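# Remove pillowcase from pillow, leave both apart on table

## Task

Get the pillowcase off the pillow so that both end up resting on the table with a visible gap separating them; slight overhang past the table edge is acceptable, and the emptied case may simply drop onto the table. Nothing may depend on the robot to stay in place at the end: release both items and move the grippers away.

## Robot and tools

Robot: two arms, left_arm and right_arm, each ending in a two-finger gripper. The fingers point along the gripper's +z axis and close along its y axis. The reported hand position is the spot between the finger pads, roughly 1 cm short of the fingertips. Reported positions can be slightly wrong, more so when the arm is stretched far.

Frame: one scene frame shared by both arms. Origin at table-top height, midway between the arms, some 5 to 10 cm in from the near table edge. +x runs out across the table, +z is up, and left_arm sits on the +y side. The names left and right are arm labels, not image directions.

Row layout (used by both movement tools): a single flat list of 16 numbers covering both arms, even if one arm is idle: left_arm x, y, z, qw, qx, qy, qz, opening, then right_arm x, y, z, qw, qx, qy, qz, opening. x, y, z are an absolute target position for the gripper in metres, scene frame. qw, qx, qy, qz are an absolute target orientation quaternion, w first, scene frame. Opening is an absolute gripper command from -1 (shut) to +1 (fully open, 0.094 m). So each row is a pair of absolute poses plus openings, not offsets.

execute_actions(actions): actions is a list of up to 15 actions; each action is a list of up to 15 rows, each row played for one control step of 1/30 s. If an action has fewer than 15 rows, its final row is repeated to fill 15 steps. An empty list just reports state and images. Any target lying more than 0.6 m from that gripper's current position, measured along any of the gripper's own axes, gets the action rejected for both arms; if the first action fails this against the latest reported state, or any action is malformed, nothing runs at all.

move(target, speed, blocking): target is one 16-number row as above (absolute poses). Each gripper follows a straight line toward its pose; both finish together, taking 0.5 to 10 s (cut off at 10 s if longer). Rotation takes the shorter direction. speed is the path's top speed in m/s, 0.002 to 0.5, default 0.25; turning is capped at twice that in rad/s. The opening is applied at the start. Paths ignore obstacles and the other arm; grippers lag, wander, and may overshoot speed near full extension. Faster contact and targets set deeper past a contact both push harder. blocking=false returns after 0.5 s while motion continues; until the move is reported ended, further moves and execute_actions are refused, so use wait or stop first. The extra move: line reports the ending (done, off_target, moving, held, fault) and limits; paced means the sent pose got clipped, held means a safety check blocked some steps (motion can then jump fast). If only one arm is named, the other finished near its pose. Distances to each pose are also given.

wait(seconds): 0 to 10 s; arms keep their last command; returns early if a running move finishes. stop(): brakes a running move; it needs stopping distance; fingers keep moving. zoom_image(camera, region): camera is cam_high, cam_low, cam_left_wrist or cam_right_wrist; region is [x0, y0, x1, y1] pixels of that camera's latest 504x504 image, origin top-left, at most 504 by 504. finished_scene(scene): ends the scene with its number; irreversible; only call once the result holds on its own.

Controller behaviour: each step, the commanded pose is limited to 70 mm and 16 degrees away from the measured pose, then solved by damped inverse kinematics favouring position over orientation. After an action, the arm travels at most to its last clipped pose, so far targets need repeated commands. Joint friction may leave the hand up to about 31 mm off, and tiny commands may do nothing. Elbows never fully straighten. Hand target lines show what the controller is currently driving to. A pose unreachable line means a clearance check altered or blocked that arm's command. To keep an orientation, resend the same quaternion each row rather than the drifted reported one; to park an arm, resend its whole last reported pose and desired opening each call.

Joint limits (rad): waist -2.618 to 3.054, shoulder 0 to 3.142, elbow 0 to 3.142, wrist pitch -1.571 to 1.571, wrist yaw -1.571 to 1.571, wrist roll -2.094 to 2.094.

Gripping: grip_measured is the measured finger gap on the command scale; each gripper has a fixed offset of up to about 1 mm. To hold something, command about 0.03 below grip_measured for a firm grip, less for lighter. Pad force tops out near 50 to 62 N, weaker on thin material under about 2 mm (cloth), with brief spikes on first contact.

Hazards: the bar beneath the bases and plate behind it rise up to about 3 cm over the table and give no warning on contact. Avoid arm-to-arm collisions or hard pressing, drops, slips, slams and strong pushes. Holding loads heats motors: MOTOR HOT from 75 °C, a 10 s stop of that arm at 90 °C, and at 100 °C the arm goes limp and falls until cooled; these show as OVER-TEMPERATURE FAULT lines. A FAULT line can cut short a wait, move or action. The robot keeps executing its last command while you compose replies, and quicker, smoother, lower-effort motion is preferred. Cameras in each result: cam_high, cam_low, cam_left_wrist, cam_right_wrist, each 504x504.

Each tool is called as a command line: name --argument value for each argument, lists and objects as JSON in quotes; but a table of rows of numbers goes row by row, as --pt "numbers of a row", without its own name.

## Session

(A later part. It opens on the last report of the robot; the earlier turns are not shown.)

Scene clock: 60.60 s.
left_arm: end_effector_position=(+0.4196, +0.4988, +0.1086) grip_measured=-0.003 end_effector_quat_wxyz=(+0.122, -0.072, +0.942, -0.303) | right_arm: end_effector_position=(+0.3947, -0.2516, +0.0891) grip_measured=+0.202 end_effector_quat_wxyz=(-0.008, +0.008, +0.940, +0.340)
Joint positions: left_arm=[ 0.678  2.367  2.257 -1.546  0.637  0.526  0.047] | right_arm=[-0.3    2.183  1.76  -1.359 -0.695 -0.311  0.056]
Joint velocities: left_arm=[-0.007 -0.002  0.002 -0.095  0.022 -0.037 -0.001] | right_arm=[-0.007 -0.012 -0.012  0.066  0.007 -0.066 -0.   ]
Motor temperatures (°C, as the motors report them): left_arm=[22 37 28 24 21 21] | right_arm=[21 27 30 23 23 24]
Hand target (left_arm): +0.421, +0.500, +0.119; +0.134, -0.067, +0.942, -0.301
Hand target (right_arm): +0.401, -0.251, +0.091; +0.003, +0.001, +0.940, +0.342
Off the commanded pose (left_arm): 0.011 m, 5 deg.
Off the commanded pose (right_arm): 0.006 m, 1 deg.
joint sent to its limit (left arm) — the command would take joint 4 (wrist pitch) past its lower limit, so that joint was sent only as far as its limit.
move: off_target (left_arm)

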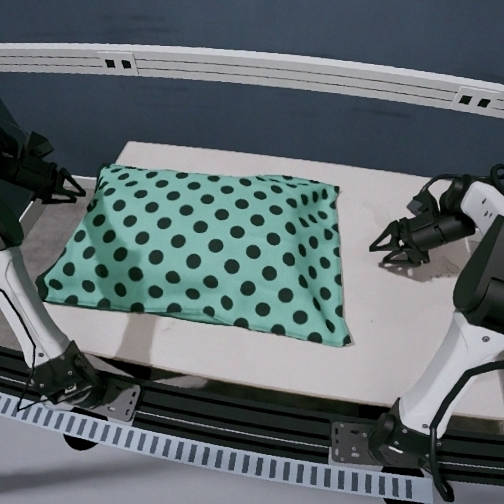

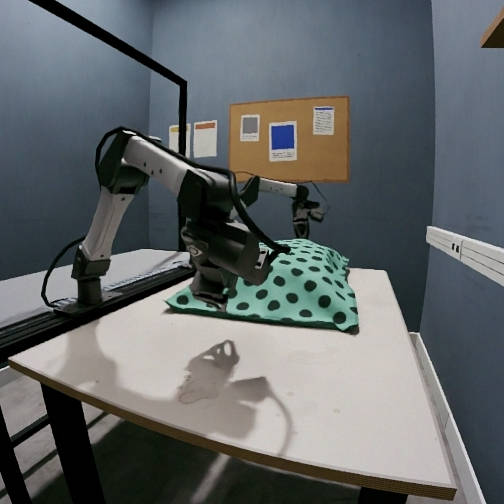

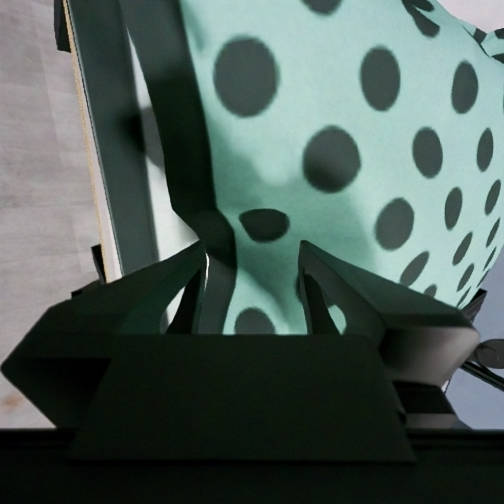

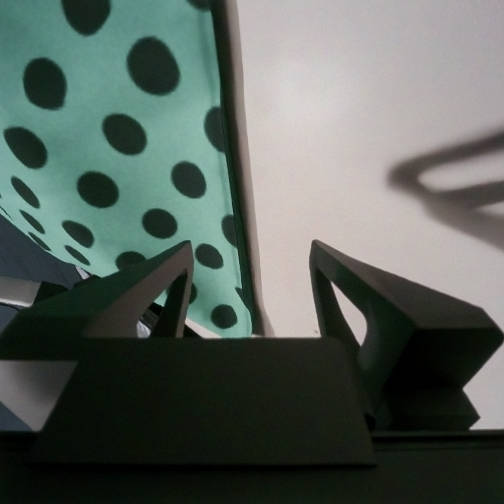

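move --target '[0.42,0.50,0.12,0.122,-0.072,0.942,-0.303,0, 0.405,-0.215,0.032,0,0,0.887,0.462,-0.1]' --speed 0.08

Scene clock: 62.93 s.
left_arm: end_effector_position=(+0.4196, +0.4988, +0.1086) grip_measured=-0.003 end_effector_quat_wxyz=(+0.121, -0.074, +0.942, -0.303) | right_arm: end_effector_position=(+0.4084, -0.2194, +0.0367) grip_measured=-0.098 end_effector_quat_wxyz=(+0.005, +0.003, +0.890, +0.456)
Joint positions: left_arm=[ 0.678  2.367  2.257 -1.546  0.637  0.522  0.047] | right_arm=[-0.282  2.349  1.688 -1.204 -0.945 -0.381  0.042]
Joint velocities: left_arm=[ 0.007 -0.007 -0.017  0.007  0.051  0.037  0.   ] | right_arm=[ 0.007  0.002 -0.027  0.037 -0.066  0.066  0.   ]
Motor temperatures (°C, as the motors report them): left_arm=[22 38 28 24 21 21] | right_arm=[21 27 29 23 23 24]
Hand target (left_arm): +0.420, +0.500, +0.120; +0.129, -0.075, +0.942, -0.299
Hand target (right_arm): +0.406, -0.216, +0.032; +0.002, +0.001, +0.887, +0.462
Off the commanded pose (left_arm): 0.011 m, 0 deg.
Off the commanded pose (right_arm): 0.007 m, 1 deg.
joint sent to its limit (left arm) — the command would take joint 4 (wrist pitch) past its lower limit, so that joint was sent only as far as its limit.
move: off_target (left_arm)

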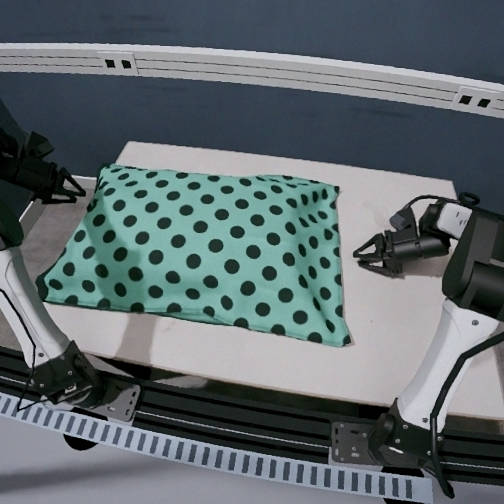

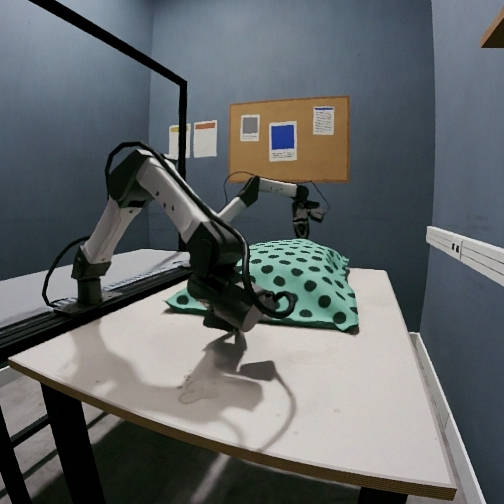

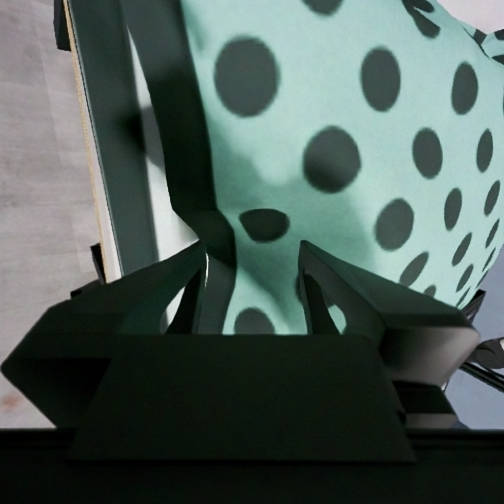

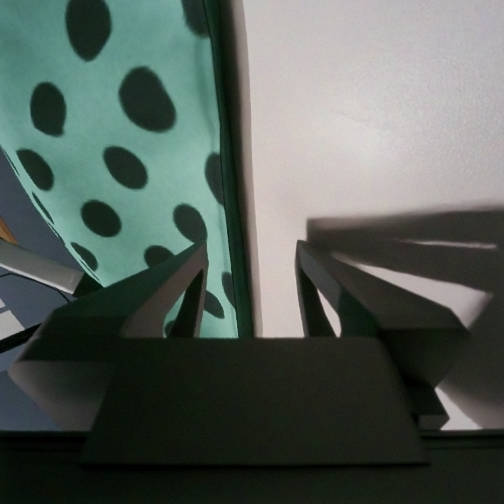

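move --target '[0.42,0.50,0.12,0.122,-0.072,0.942,-0.303,0, 0.405,-0.165,0.027,0,0,0.887,0.462,-0.1]' --speed 0.04

Scene clock: 64.77 s.
left_arm: end_effector_position=(+0.4196, +0.4988, +0.1086) grip_measured=-0.003 end_effector_quat_wxyz=(+0.121, -0.074, +0.942, -0.303) | right_arm: end_effector_position=(+0.4090, -0.1682, +0.0332) grip_measured=-0.098 end_effector_quat_wxyz=(+0.004, +0.002, +0.882, +0.471)
Joint positions: left_arm=[ 0.678  2.367  2.257 -1.546  0.637  0.522  0.047] | right_arm=[-0.166  2.295  1.571 -0.996 -1.001 -0.197  0.042]
Joint velocities: left_arm=[ 0.007  0.007 -0.002  0.051 -0.007  0.066 -0.002] | right_arm=[-0.002  0.007 -0.007  0.051 -0.051 -0.007  0.   ]
Motor temperatures (°C, as the motors report them): left_arm=[22 38 28 24 21 21] | right_arm=[21 29 29 23 23 24]
Hand target (left_arm): +0.420, +0.500, +0.120; +0.129, -0.075, +0.942, -0.299
Hand target (right_arm): +0.405, -0.165, +0.027; -0.001, -0.000, +0.886, +0.463
Off the commanded pose (left_arm): 0.011 m, 0 deg.
Off the commanded pose (right_arm): 0.008 m, 1 deg.
joint sent to its limit (left arm) — the command would take joint 4 (wrist pitch) past its lower limit, so that joint was sent only as far as its limit.
move: off_target (left_arm)

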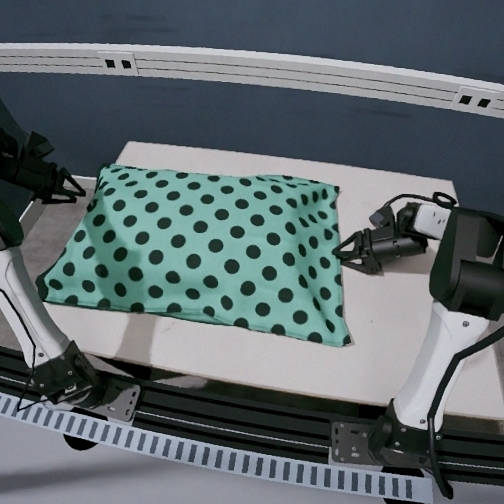

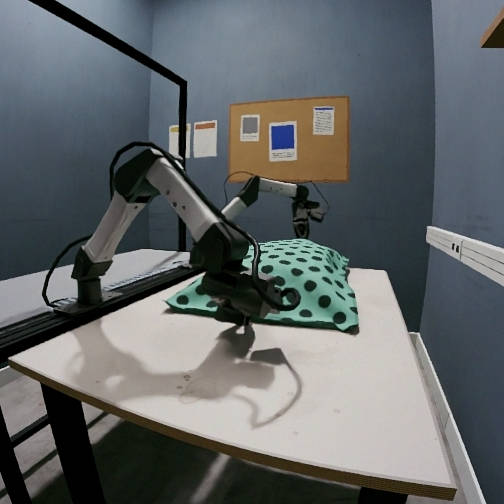

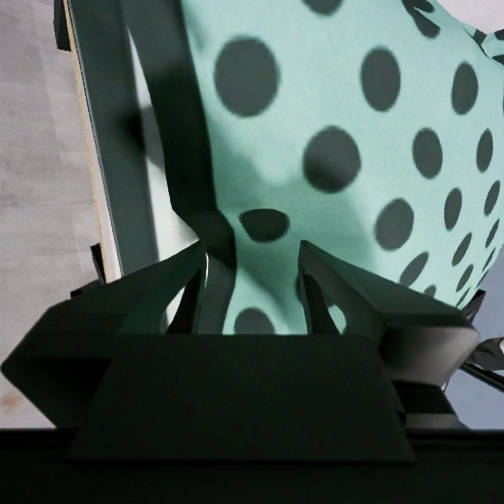

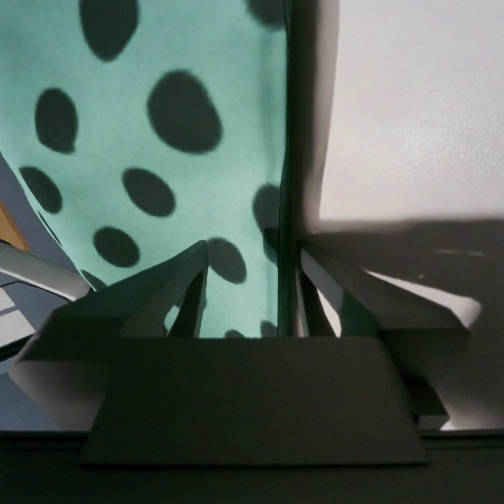

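Go 3 cm further.

move --target '[0.42,0.50,0.12,0.122,-0.072,0.942,-0.303,0, 0.405,-0.13,0.025,0,0,0.887,0.462,-0.1]' --speed 0.04

Scene clock: 66.17 s.
left_arm: end_effector_position=(+0.4196, +0.4988, +0.1086) grip_measured=-0.003 end_effector_quat_wxyz=(+0.121, -0.074, +0.942, -0.303) | right_arm: end_effector_position=(+0.4106, -0.1328, +0.0332) grip_measured=-0.098 end_effector_quat_wxyz=(+0.006, -0.001, +0.881, +0.473)
Joint positions: left_arm=[ 0.678  2.367  2.257 -1.546  0.637  0.522  0.047] | right_arm=[-0.08   2.254  1.503 -0.83  -1.014 -0.042  0.042]
Joint velocities: left_arm=[-0.007  0.012 -0.012  0.007  0.051 -0.022  0.   ] | right_arm=[ 0.002 -0.017 -0.012 -0.051  0.007 -0.022  0.001]
Motor temperatures (°C, as the motors report them): left_arm=[22 39 28 24 21 21] | right_arm=[21 29 29 23 23 24]
Hand target (left_arm): +0.420, +0.500, +0.120; +0.129, -0.075, +0.942, -0.299
Hand target (right_arm): +0.405, -0.130, +0.025; -0.001, -0.001, +0.887, +0.462
Off the commanded pose (left_arm): 0.011 m, 0 deg.
Off the commanded pose (right_arm): 0.010 m, 2 deg.
joint sent to its limit (left arm) — the command would take joint 4 (wrist pitch) past its lower limit, so that joint was sent only as far as its limit.
move: off_target (left_arm)

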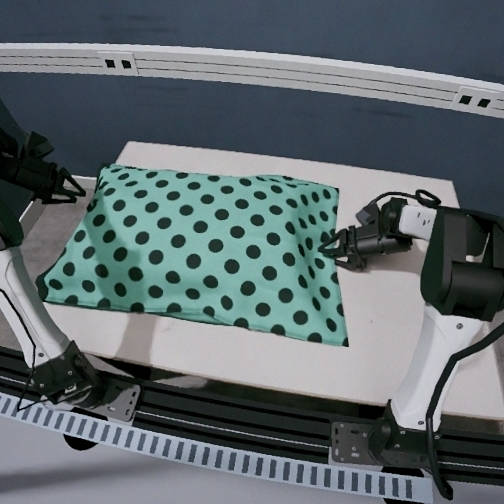

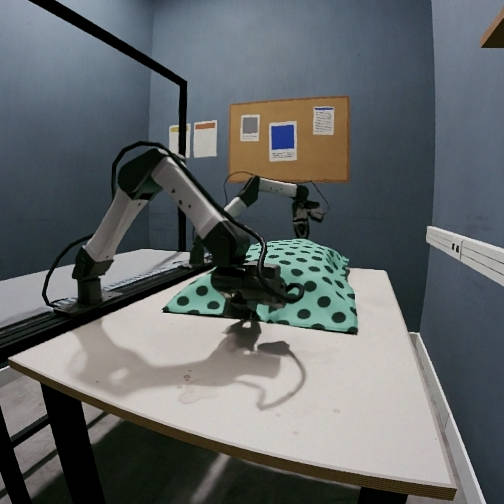

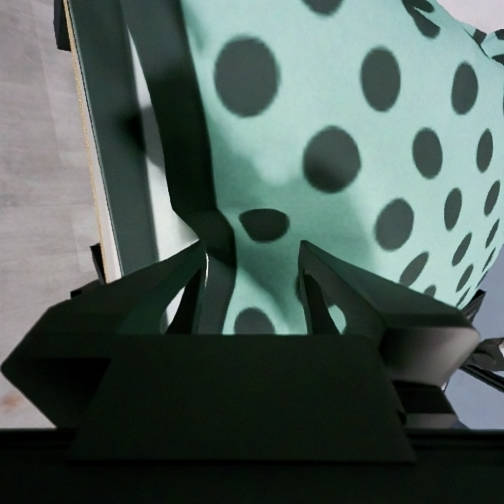

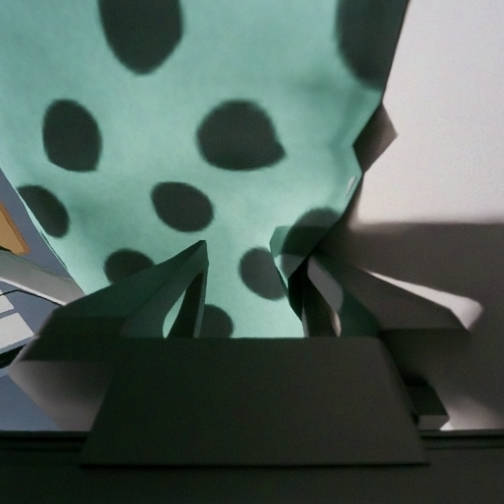

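move --target '[0.42,0.50,0.12,0.122,-0.072,0.942,-0.303,0, 0.405,-0.13,0.025,0,0,0.887,0.462,-1]' --speed 0.04

Scene clock: 67.13 s.
left_arm: end_effector_position=(+0.4196, +0.4988, +0.1086) grip_measured=-0.003 end_effector_quat_wxyz=(+0.121, -0.074, +0.942, -0.303) | right_arm: end_effector_position=(+0.4087, -0.1316, +0.0282) grip_measured=-0.974 end_effector_quat_wxyz=(+0.004, -0.002, +0.885, +0.466)
Joint positions: left_arm=[ 0.678  2.367  2.257 -1.546  0.637  0.522  0.047] | right_arm=[-0.073  2.254  1.491 -0.815 -0.998 -0.035  0.001]
Joint velocities: left_arm=[ 0.007 -0.002 -0.002 -0.066 -0.022 -0.007  0.   ] | right_arm=[ 0.002 -0.007  0.017  0.022 -0.051 -0.051  0.   ]
Motor temperatures (°C, as the motors report them): left_arm=[22 39 28 24 21 21] | right_arm=[21 30 29 23 23 24]
Hand target (left_arm): +0.420, +0.500, +0.120; +0.129, -0.075, +0.942, -0.299
Hand target (right_arm): +0.405, -0.130, +0.025; -0.000, -0.000, +0.887, +0.462
Off the commanded pose (left_arm): 0.011 m, 0 deg.
Off the commanded pose (right_arm): 0.005 m, 1 deg.
joint sent to its limit (left arm) — the command would take joint 4 (wrist pitch) past its lower limit, so that joint was sent only as far as its limit.
move: off_target (left_arm)

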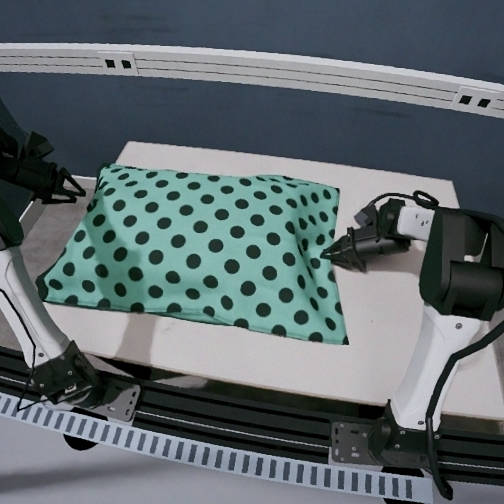

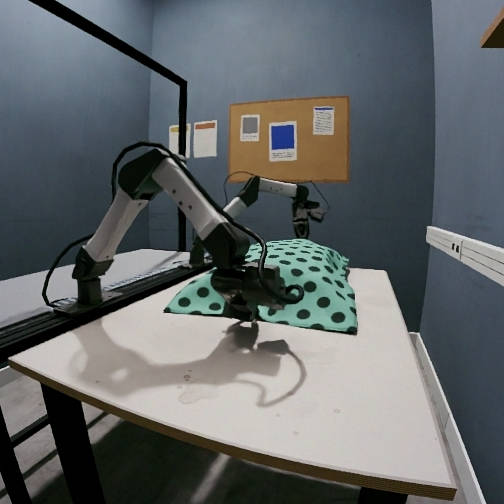

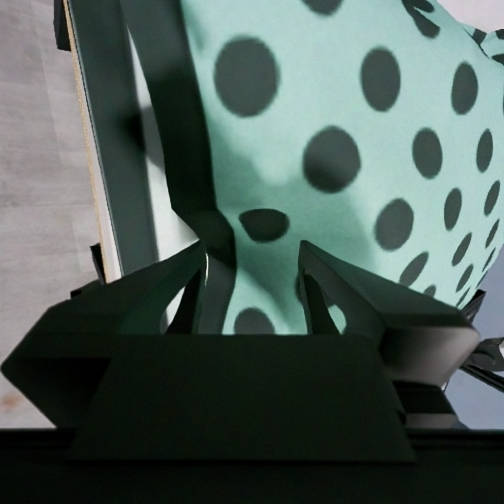

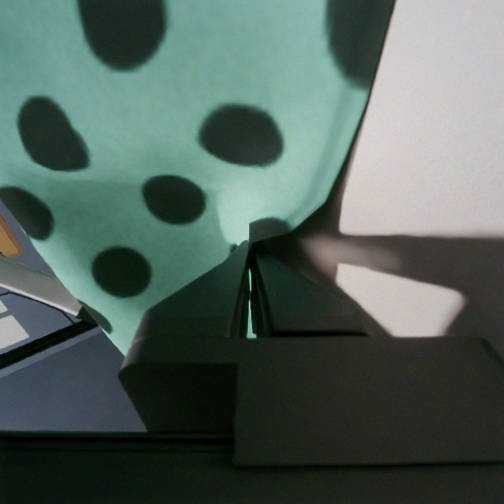

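move --target '[0.42,0.50,0.12,0.122,-0.072,0.942,-0.303,0, 0.405,-0.18,0.03,0,0,0.887,0.462,-1]' --speed 0.03

Scene clock: 69.20 s.
left_arm: end_effector_position=(+0.4196, +0.4988, +0.1086) grip_measured=-0.003 end_effector_quat_wxyz=(+0.121, -0.074, +0.942, -0.303) | right_arm: end_effector_position=(+0.4029, -0.1726, +0.0321) grip_measured=-0.974 end_effector_quat_wxyz=(+0.001, -0.004, +0.884, +0.467)
Joint positions: left_arm=[ 0.678  2.367  2.257 -1.546  0.637  0.522  0.047] | right_arm=[-0.176  2.289  1.557 -1.017 -0.99  -0.234  0.001]
Joint velocities: left_arm=[-0.002  0.002  0.012  0.022 -0.007 -0.051  0.001] | right_arm=[ 0.002 -0.002  0.012 -0.081 -0.037  0.007  0.   ]
Motor temperatures (°C, as the motors report them): left_arm=[22 40 28 24 21 21] | right_arm=[21 30 29 23 23 24]
Hand target (left_arm): +0.420, +0.500, +0.120; +0.129, -0.075, +0.942, -0.299
Hand target (right_arm): +0.405, -0.180, +0.030; +0.001, +0.001, +0.887, +0.462
Off the commanded pose (left_arm): 0.011 m, 0 deg.
Off the commanded pose (right_arm): 0.008 m, 1 deg.
joint sent to its limit (left arm) — the command would take joint 4 (wrist pitch) past its lower limit, so that joint was sent only as far as its limit.
move: off_target (left_arm)

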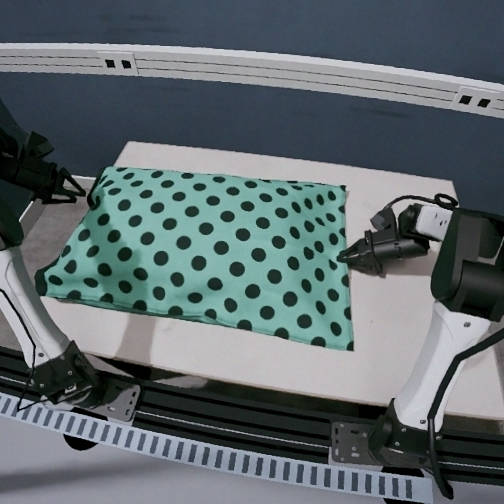

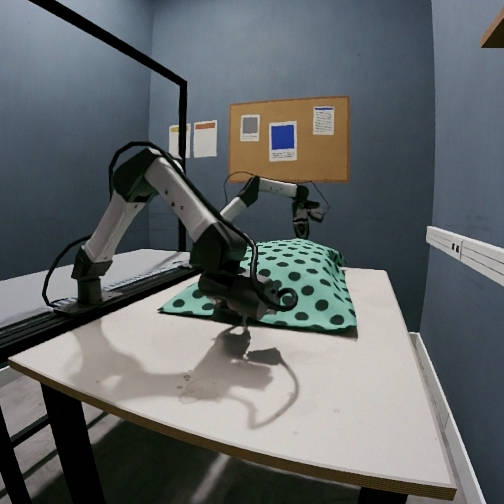

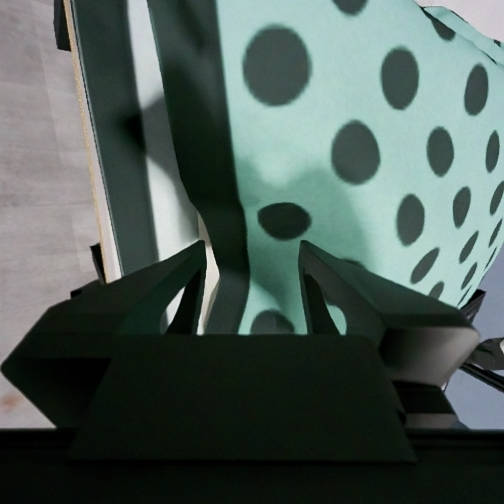

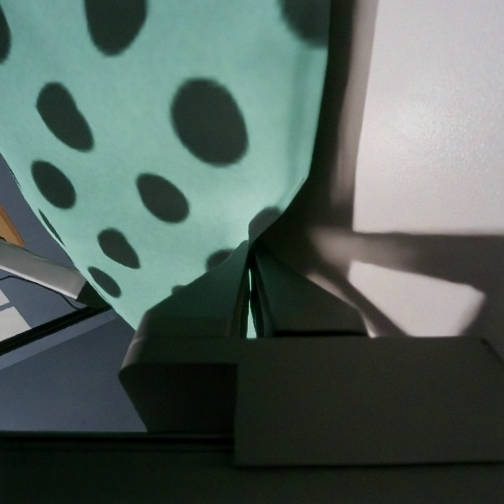

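move --target '[0.42,0.50,0.16,0.1,-0.05,0.96,-0.25,0, 0.405,-0.36,0.035,0,0,0.887,0.462,-1]' --speed 0.06

Scene clock: 73.17 s.
left_arm: end_effector_position=(+0.4190, +0.5036, +0.1431) grip_measured=-0.003 end_effector_quat_wxyz=(+0.133, -0.070, +0.960, -0.238) | right_arm: end_effector_position=(+0.4051, -0.3476, +0.0376) grip_measured=-0.974 end_effector_quat_wxyz=(+0.033, +0.019, +0.894, +0.447)
Joint positions: left_arm=[ 0.653  2.281  2.29  -1.548  0.535  0.469  0.047] | right_arm=[-0.568  2.558  2.047 -1.578 -0.847 -0.715  0.001]
Joint velocities: left_arm=[-0.002  0.012  0.002 -0.007 -0.051  0.037 -0.002] | right_arm=[-0.002  0.002  0.007 -0.051 -0.022 -0.022 -0.   ]
Motor temperatures (°C, as the motors report them): left_arm=[22 41 29 23 21 21] | right_arm=[21 32 30 23 23 24]
Hand target (left_arm): +0.421, +0.500, +0.159; +0.144, -0.064, +0.961, -0.229
Hand target (right_arm): +0.405, -0.360, +0.035; +0.037, +0.020, +0.899, +0.436
Off the commanded pose (left_arm): 0.017 m, 5 deg.
Off the commanded pose (right_arm): 0.013 m, 5 deg.
joint sent to its limit (left arm) — the command would take joint 4 (wrist pitch) past its lower limit, so that joint was sent only as far as its limit.
joint sent to its limit (right arm) — the command would take joint 4 (wrist pitch) past its lower limit, so that joint was sent only as far as its limit.
move: off_target (left_arm, right_arm)

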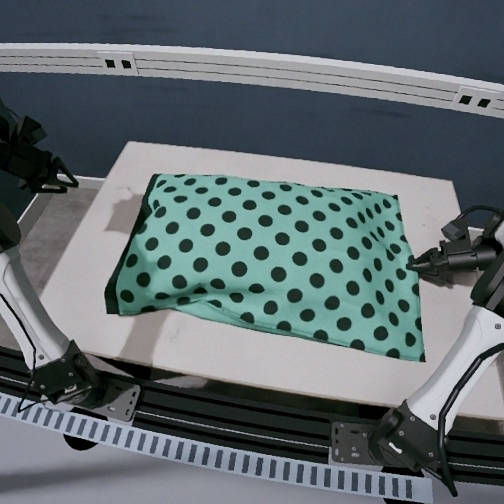

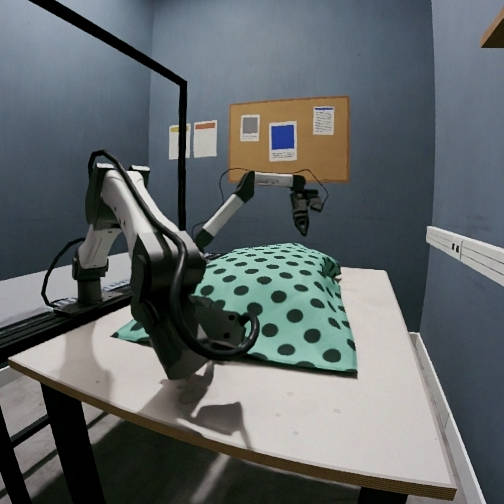

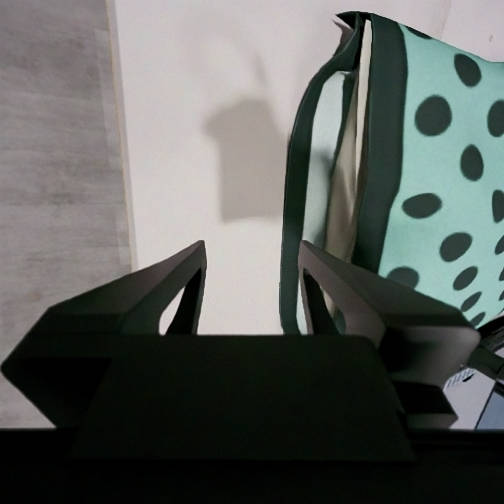

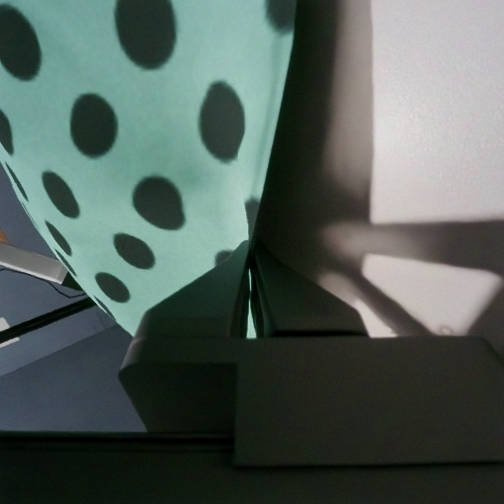

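move --target '[0.42,0.41,0.07,0,0,0.887,-0.462,0.2, 0.405,-0.3476,0.0376,0.033,0.019,0.894,0.447,-1]' --speed 0.12

Scene clock: 75.97 s.
left_arm: end_effector_position=(+0.4206, +0.4172, +0.0730) grip_measured=+0.198 end_effector_quat_wxyz=(+0.067, -0.034, +0.907, -0.414) | right_arm: end_effector_position=(+0.4054, -0.3474, +0.0378) grip_measured=-0.974 end_effector_quat_wxyz=(+0.034, +0.020, +0.893, +0.448)
Joint positions: left_arm=[ 0.563  2.419  2.096 -1.548  0.788  0.589  0.056] | right_arm=[-0.568  2.558  2.047 -1.578 -0.85  -0.715  0.001]
Joint velocities: left_arm=[-0.002  0.007  0.007 -0.037 -0.007 -0.037  0.   ] | right_arm=[ 0.007  0.007 -0.002  0.007  0.007  0.095 -0.002]
Motor temperatures (°C, as the motors report them): left_arm=[22 41 29 23 21 21] | right_arm=[21 33 30 23 23 24]
Hand target (left_arm): +0.418, +0.409, +0.071; +0.057, -0.032, +0.902, -0.426
Hand target (right_arm): +0.405, -0.348, +0.038; +0.033, +0.019, +0.894, +0.447
Off the commanded pose (left_arm): 0.008 m, 10 deg.
Off the commanded pose (right_arm): 0.001 m, 0 deg.
joint sent to its limit (left arm) — the command would take joint 4 (wrist pitch) past its lower limit, so that joint was sent only as far as its limit.
move: off_target (left_arm)

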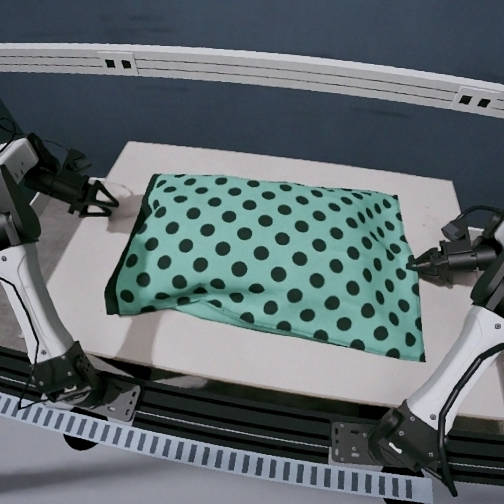

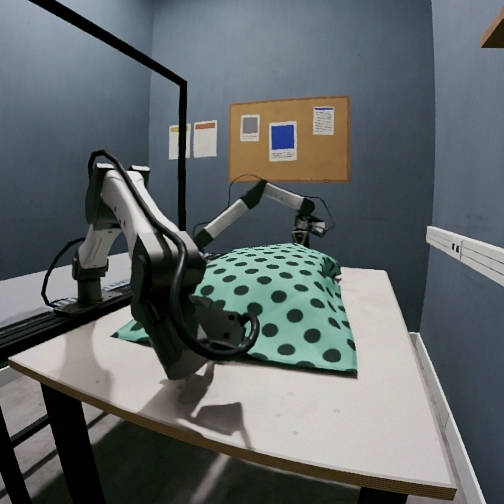

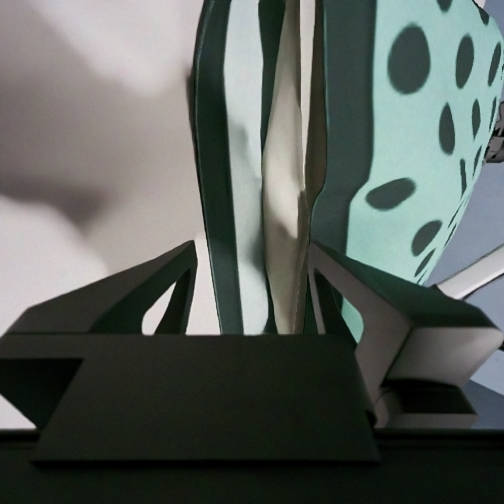

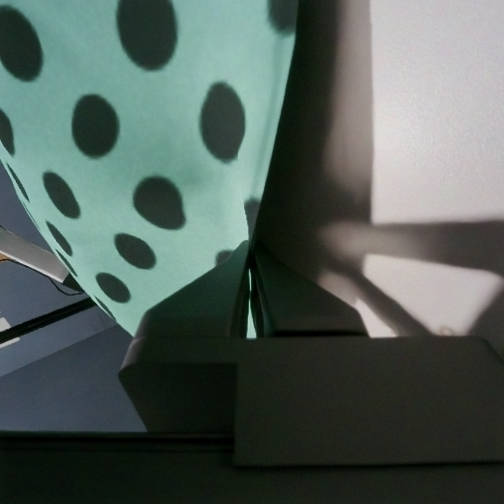

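move --target '[0.42,0.37,0.032,0,0,0.887,-0.462,-0.05, 0.405,-0.3476,0.0376,0.033,0.019,0.894,0.447,-1]' --speed 0.06

Scene clock: 78.27 s.
left_arm: end_effector_position=(+0.4223, +0.3776, +0.0344) grip_measured=-0.048 end_effector_quat_wxyz=(+0.018, -0.006, +0.896, -0.445) | right_arm: end_effector_position=(+0.4056, -0.3473, +0.0380) grip_measured=-0.974 end_effector_quat_wxyz=(+0.034, +0.020, +0.893, +0.448)
Joint positions: left_arm=[ 0.483  2.528  2.096 -1.548  0.806  0.618  0.045] | right_arm=[-0.568  2.558  2.047 -1.578 -0.852 -0.715  0.001]
Joint velocities: left_arm=[-0.002 -0.002  0.002 -0.095  0.022 -0.007 -0.   ] | right_arm=[ 0.002 -0.007  0.007 -0.007 -0.081  0.037  0.   ]
Motor temperatures (°C, as the motors report them): left_arm=[22 42 29 23 21 21] | right_arm=[21 34 30 23 23 24]
Hand target (left_arm): +0.419, +0.370, +0.032; +0.008, -0.005, +0.890, -0.455
Hand target (right_arm): +0.405, -0.348, +0.038; +0.033, +0.019, +0.894, +0.447
Off the commanded pose (left_arm): 0.008 m, 3 deg.
Off the commanded pose (right_arm): 0.001 m, 0 deg.
joint sent to its limit (left arm) — the command would take joint 4 (wrist pitch) past its lower limit, so that joint was sent only as far as its limit.
move: off_target (left_arm)

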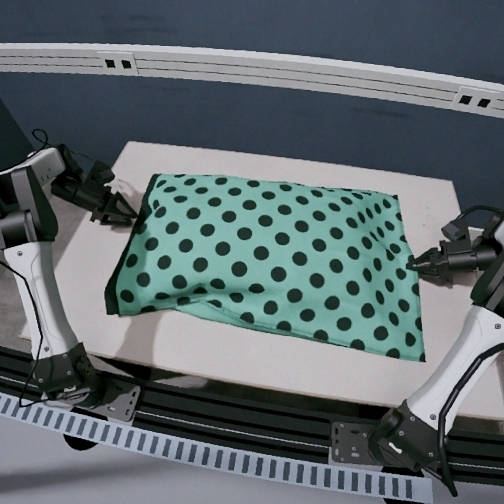

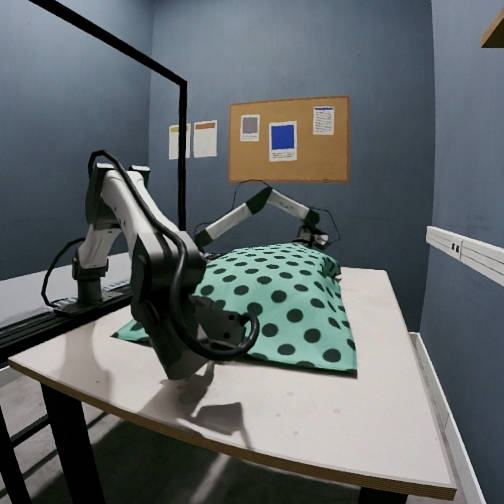

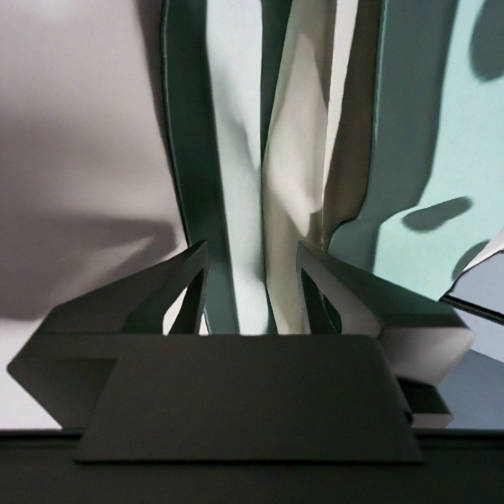

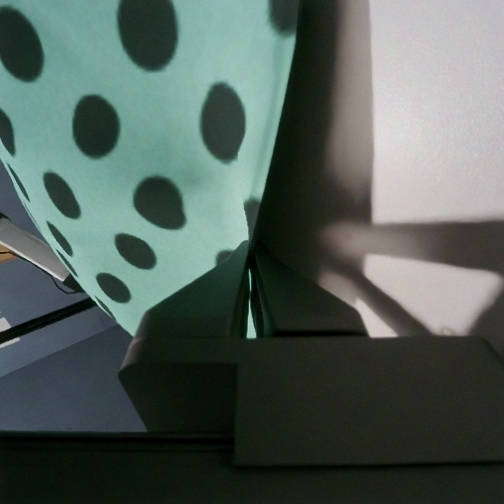

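move --target '[0.42,0.342,0.04,0,0,0.887,-0.462,-0.05, 0.405,-0.3476,0.0376,0.033,0.019,0.894,0.447,-1]' --speed 0.04

Scene clock: 79.73 s.
left_arm: end_effector_position=(+0.4205, +0.3481, +0.0335) grip_measured=-0.048 end_effector_quat_wxyz=(-0.002, -0.001, +0.889, -0.458) | right_arm: end_effector_position=(+0.4057, -0.3472, +0.0381) grip_measured=-0.974 end_effector_quat_wxyz=(+0.034, +0.020, +0.893, +0.449)
Joint positions: left_arm=[ 0.425  2.513  2.042 -1.527  0.83   0.585  0.045] | right_arm=[-0.568  2.558  2.047 -1.578 -0.853 -0.715  0.001]
Joint velocities: left_arm=[-0.002  0.007  0.002  0.037  0.022 -0.022 -0.001] | right_arm=[ 0.007 -0.017  0.017 -0.037 -0.007  0.022 -0.   ]
Motor temperatures (°C, as the motors report them): left_arm=[22 42 29 23 21 21] | right_arm=[21 35 30 23 23 24]
Hand target (left_arm): +0.420, +0.342, +0.040; -0.001, +0.000, +0.887, -0.461
Hand target (right_arm): +0.405, -0.348, +0.038; +0.033, +0.019, +0.894, +0.447
Off the commanded pose (left_arm): 0.009 m, 1 deg.
Off the commanded pose (right_arm): 0.001 m, 0 deg.
move: done

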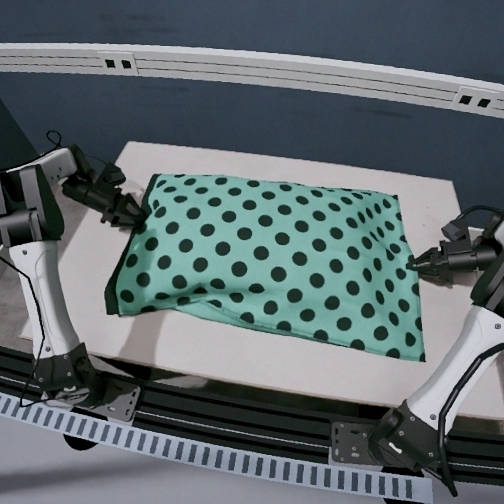

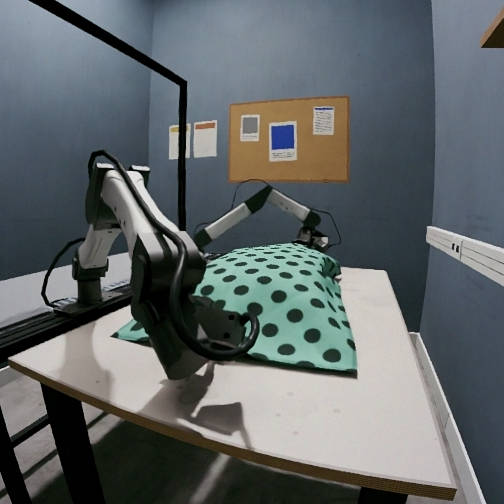

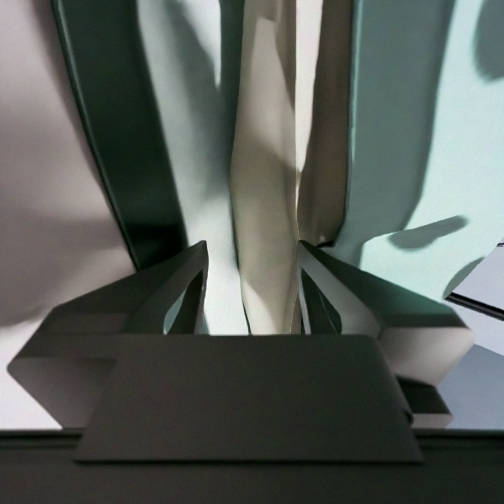

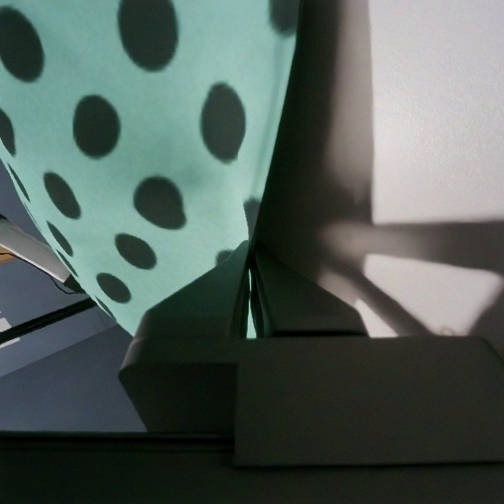

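move --target '[0.42,0.335,0.048,0,0,0.887,-0.462,0.3, 0.405,-0.3476,0.0376,0.033,0.019,0.894,0.447,-1]' --speed 0.03

Scene clock: 80.87 s.
left_arm: end_effector_position=(+0.4215, +0.3419, +0.0417) grip_measured=+0.297 end_effector_quat_wxyz=(-0.001, -0.001, +0.889, -0.458) | right_arm: end_effector_position=(+0.4058, -0.3472, +0.0381) grip_measured=-0.974 end_effector_quat_wxyz=(+0.034, +0.020, +0.893, +0.449)
Joint positions: left_arm=[ 0.411  2.487  2.029 -1.522  0.838  0.565  0.061] | right_arm=[-0.568  2.558  2.047 -1.578 -0.853 -0.715  0.001]
Joint velocities: left_arm=[-0.017 -0.007 -0.007 -0.007 -0.007  0.022  0.   ] | right_arm=[-0.002 -0.012  0.012 -0.007  0.051  0.037 -0.001]
Motor temperatures (°C, as the motors report them): left_arm=[22 43 29 23 21 21] | right_arm=[21 35 30 23 23 24]
Hand target (left_arm): +0.420, +0.335, +0.048; -0.000, -0.000, +0.887, -0.462
Hand target (right_arm): +0.405, -0.348, +0.038; +0.033, +0.019, +0.894, +0.447
Off the commanded pose (left_arm): 0.009 m, 1 deg.
Off the commanded pose (right_arm): 0.001 m, 0 deg.
move: done

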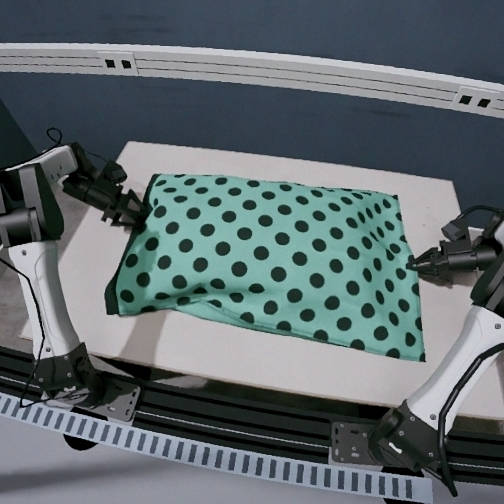

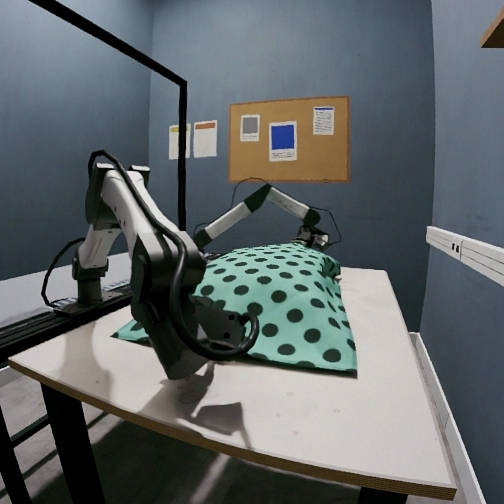

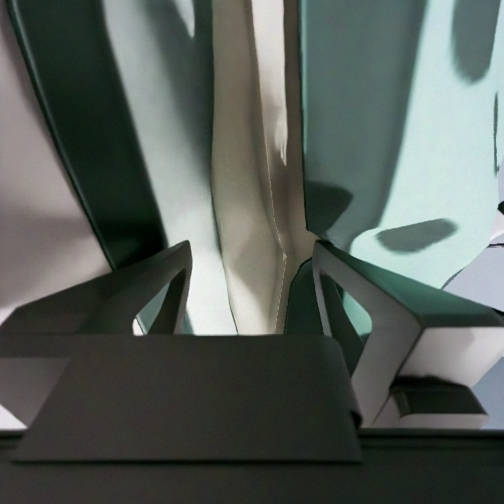

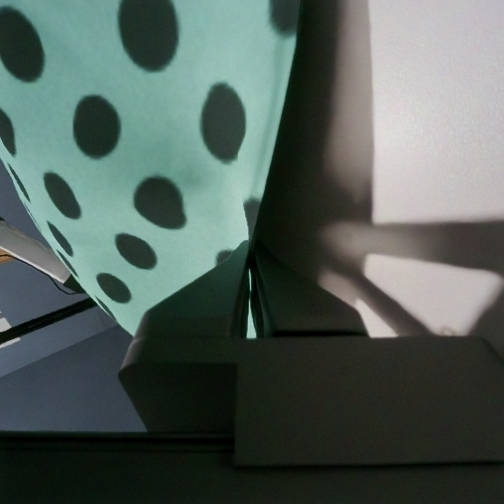

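move --target '[0.425,0.352,0.043,0,0,0.887,-0.462,0.0, 0.405,-0.3476,0.0376,0.033,0.019,0.894,0.447,-1]' --speed 0.03

Scene clock: 85.23 s.
left_arm: end_effector_position=(+0.4235, +0.3506, +0.0409) grip_measured=+0.002 end_effector_quat_wxyz=(+0.003, -0.006, +0.888, -0.459) | right_arm: end_effector_position=(+0.4058, -0.3472, +0.0381) grip_measured=-0.974 end_effector_quat_wxyz=(+0.034, +0.020, +0.893, +0.449)
Joint positions: left_arm=[ 0.429  2.508  2.064 -1.544  0.838  0.577  0.047] | right_arm=[-0.568  2.558  2.047 -1.578 -0.853 -0.715  0.001]
Joint velocities: left_arm=[-0.012 -0.002 -0.007  0.051  0.051 -0.007  0.   ] | right_arm=[ 0.007  0.002 -0.012 -0.022 -0.066  0.051 -0.001]
Motor temperatures (°C, as the motors report them): left_arm=[22 44 29 23 22 21] | right_arm=[21 37 29 23 23 24]
Hand target (left_arm): +0.425, +0.352, +0.043; +0.005, -0.002, +0.888, -0.460
Hand target (right_arm): +0.405, -0.348, +0.038; +0.033, +0.019, +0.894, +0.447
Off the commanded pose (left_arm): 0.003 m, 1 deg.
Off the commanded pose (right_arm): 0.001 m, 0 deg.
joint sent to its limit (left arm) — the command would take joint 4 (wrist pitch) past its lower limit, so that joint was sent only as far as its limit.
move: done

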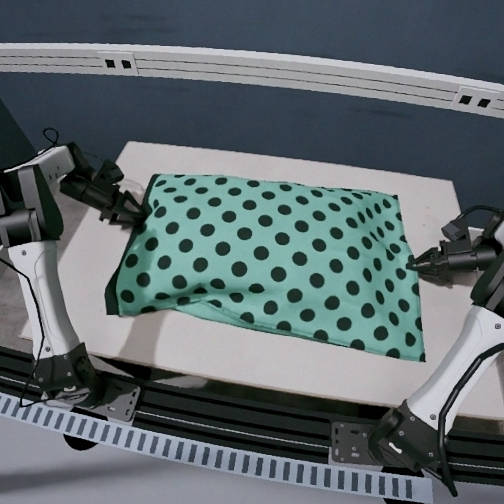

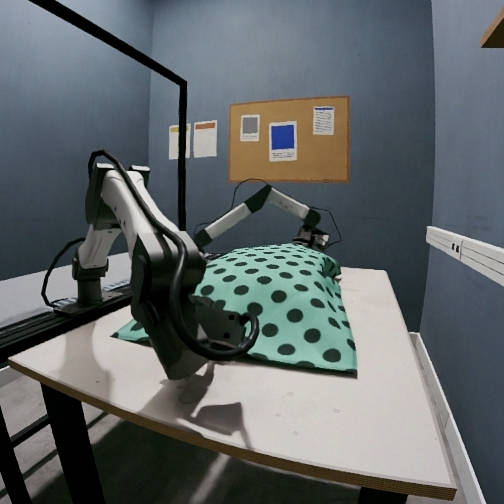

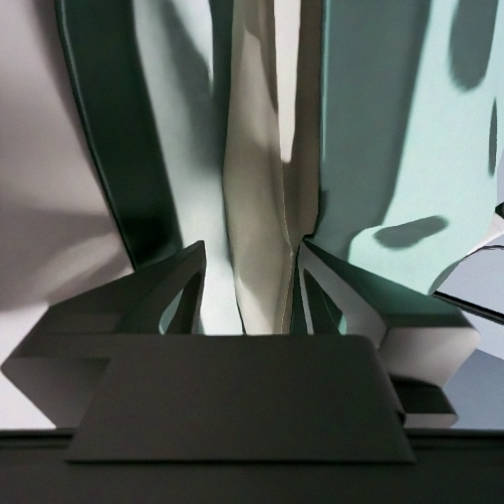

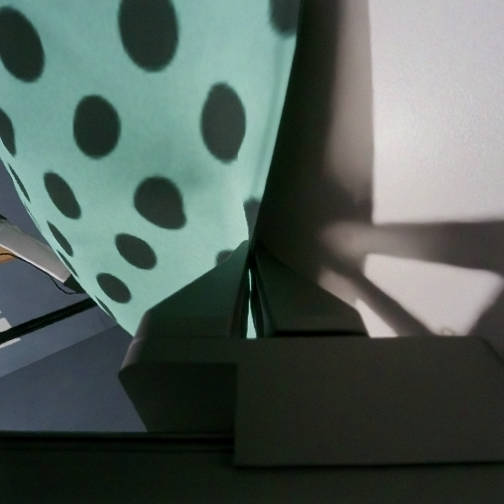

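move --target '[0.425,0.315,0.034,0,0,0.887,-0.462,0.0, 0.405,-0.3476,0.0376,0.033,0.019,0.894,0.447,-1]' --speed 0.025

Scene clock: 87.10 s.
left_arm: end_effector_position=(+0.4249, +0.3223, +0.0271) grip_measured=+0.002 end_effector_quat_wxyz=(-0.003, -0.003, +0.889, -0.458) | right_arm: end_effector_position=(+0.4058, -0.3471, +0.0382) grip_measured=-0.974 end_effector_quat_wxyz=(+0.035, +0.020, +0.893, +0.449)
Joint positions: left_arm=[ 0.368  2.479  1.957 -1.416  0.853  0.502  0.047] | right_arm=[-0.568  2.558  2.047 -1.578 -0.854 -0.715  0.001]
Joint velocities: left_arm=[ 0.002 -0.017 -0.002 -0.081 -0.007 -0.007  0.   ] | right_arm=[ 0.007 -0.007 -0.017  0.051 -0.037  0.037  0.   ]
Motor temperatures (°C, as the motors report them): left_arm=[22 45 29 23 22 21] | right_arm=[21 38 29 23 23 24]
Hand target (left_arm): +0.424, +0.315, +0.034; -0.001, +0.000, +0.887, -0.462
Hand target (right_arm): +0.405, -0.348, +0.038; +0.033, +0.019, +0.894, +0.447
Off the commanded pose (left_arm): 0.010 m, 1 deg.
Off the commanded pose (right_arm): 0.001 m, 0 deg.
move: done

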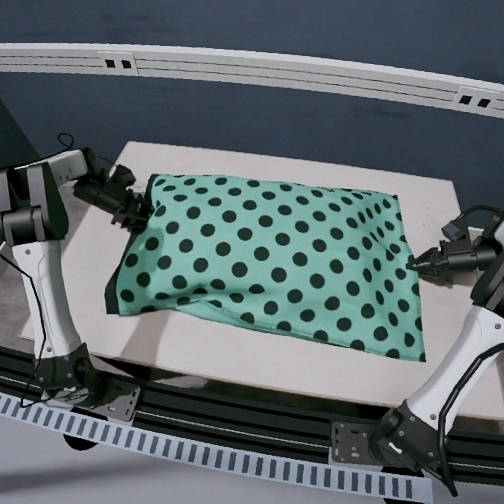

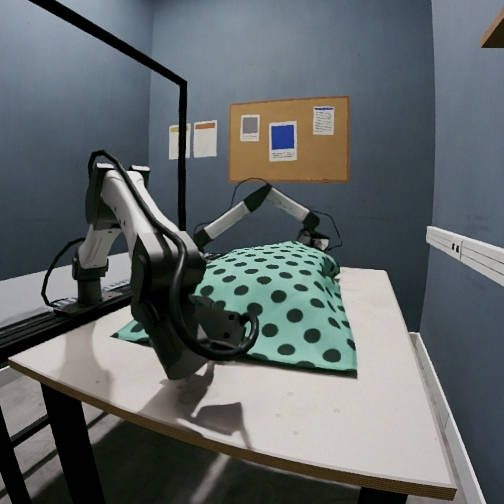

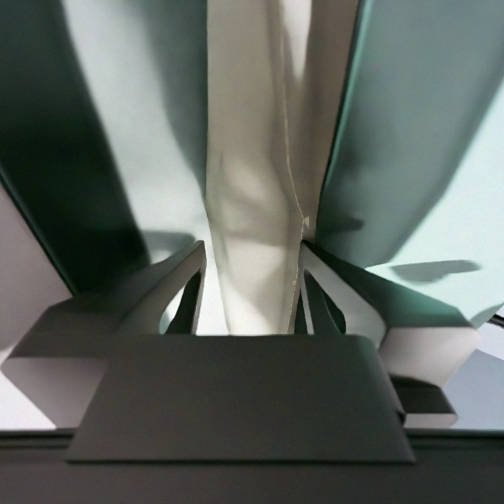

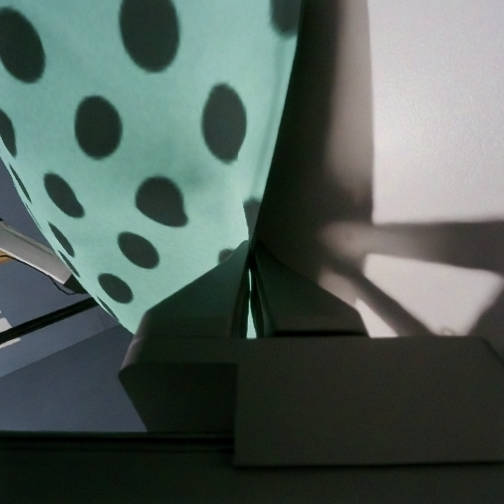

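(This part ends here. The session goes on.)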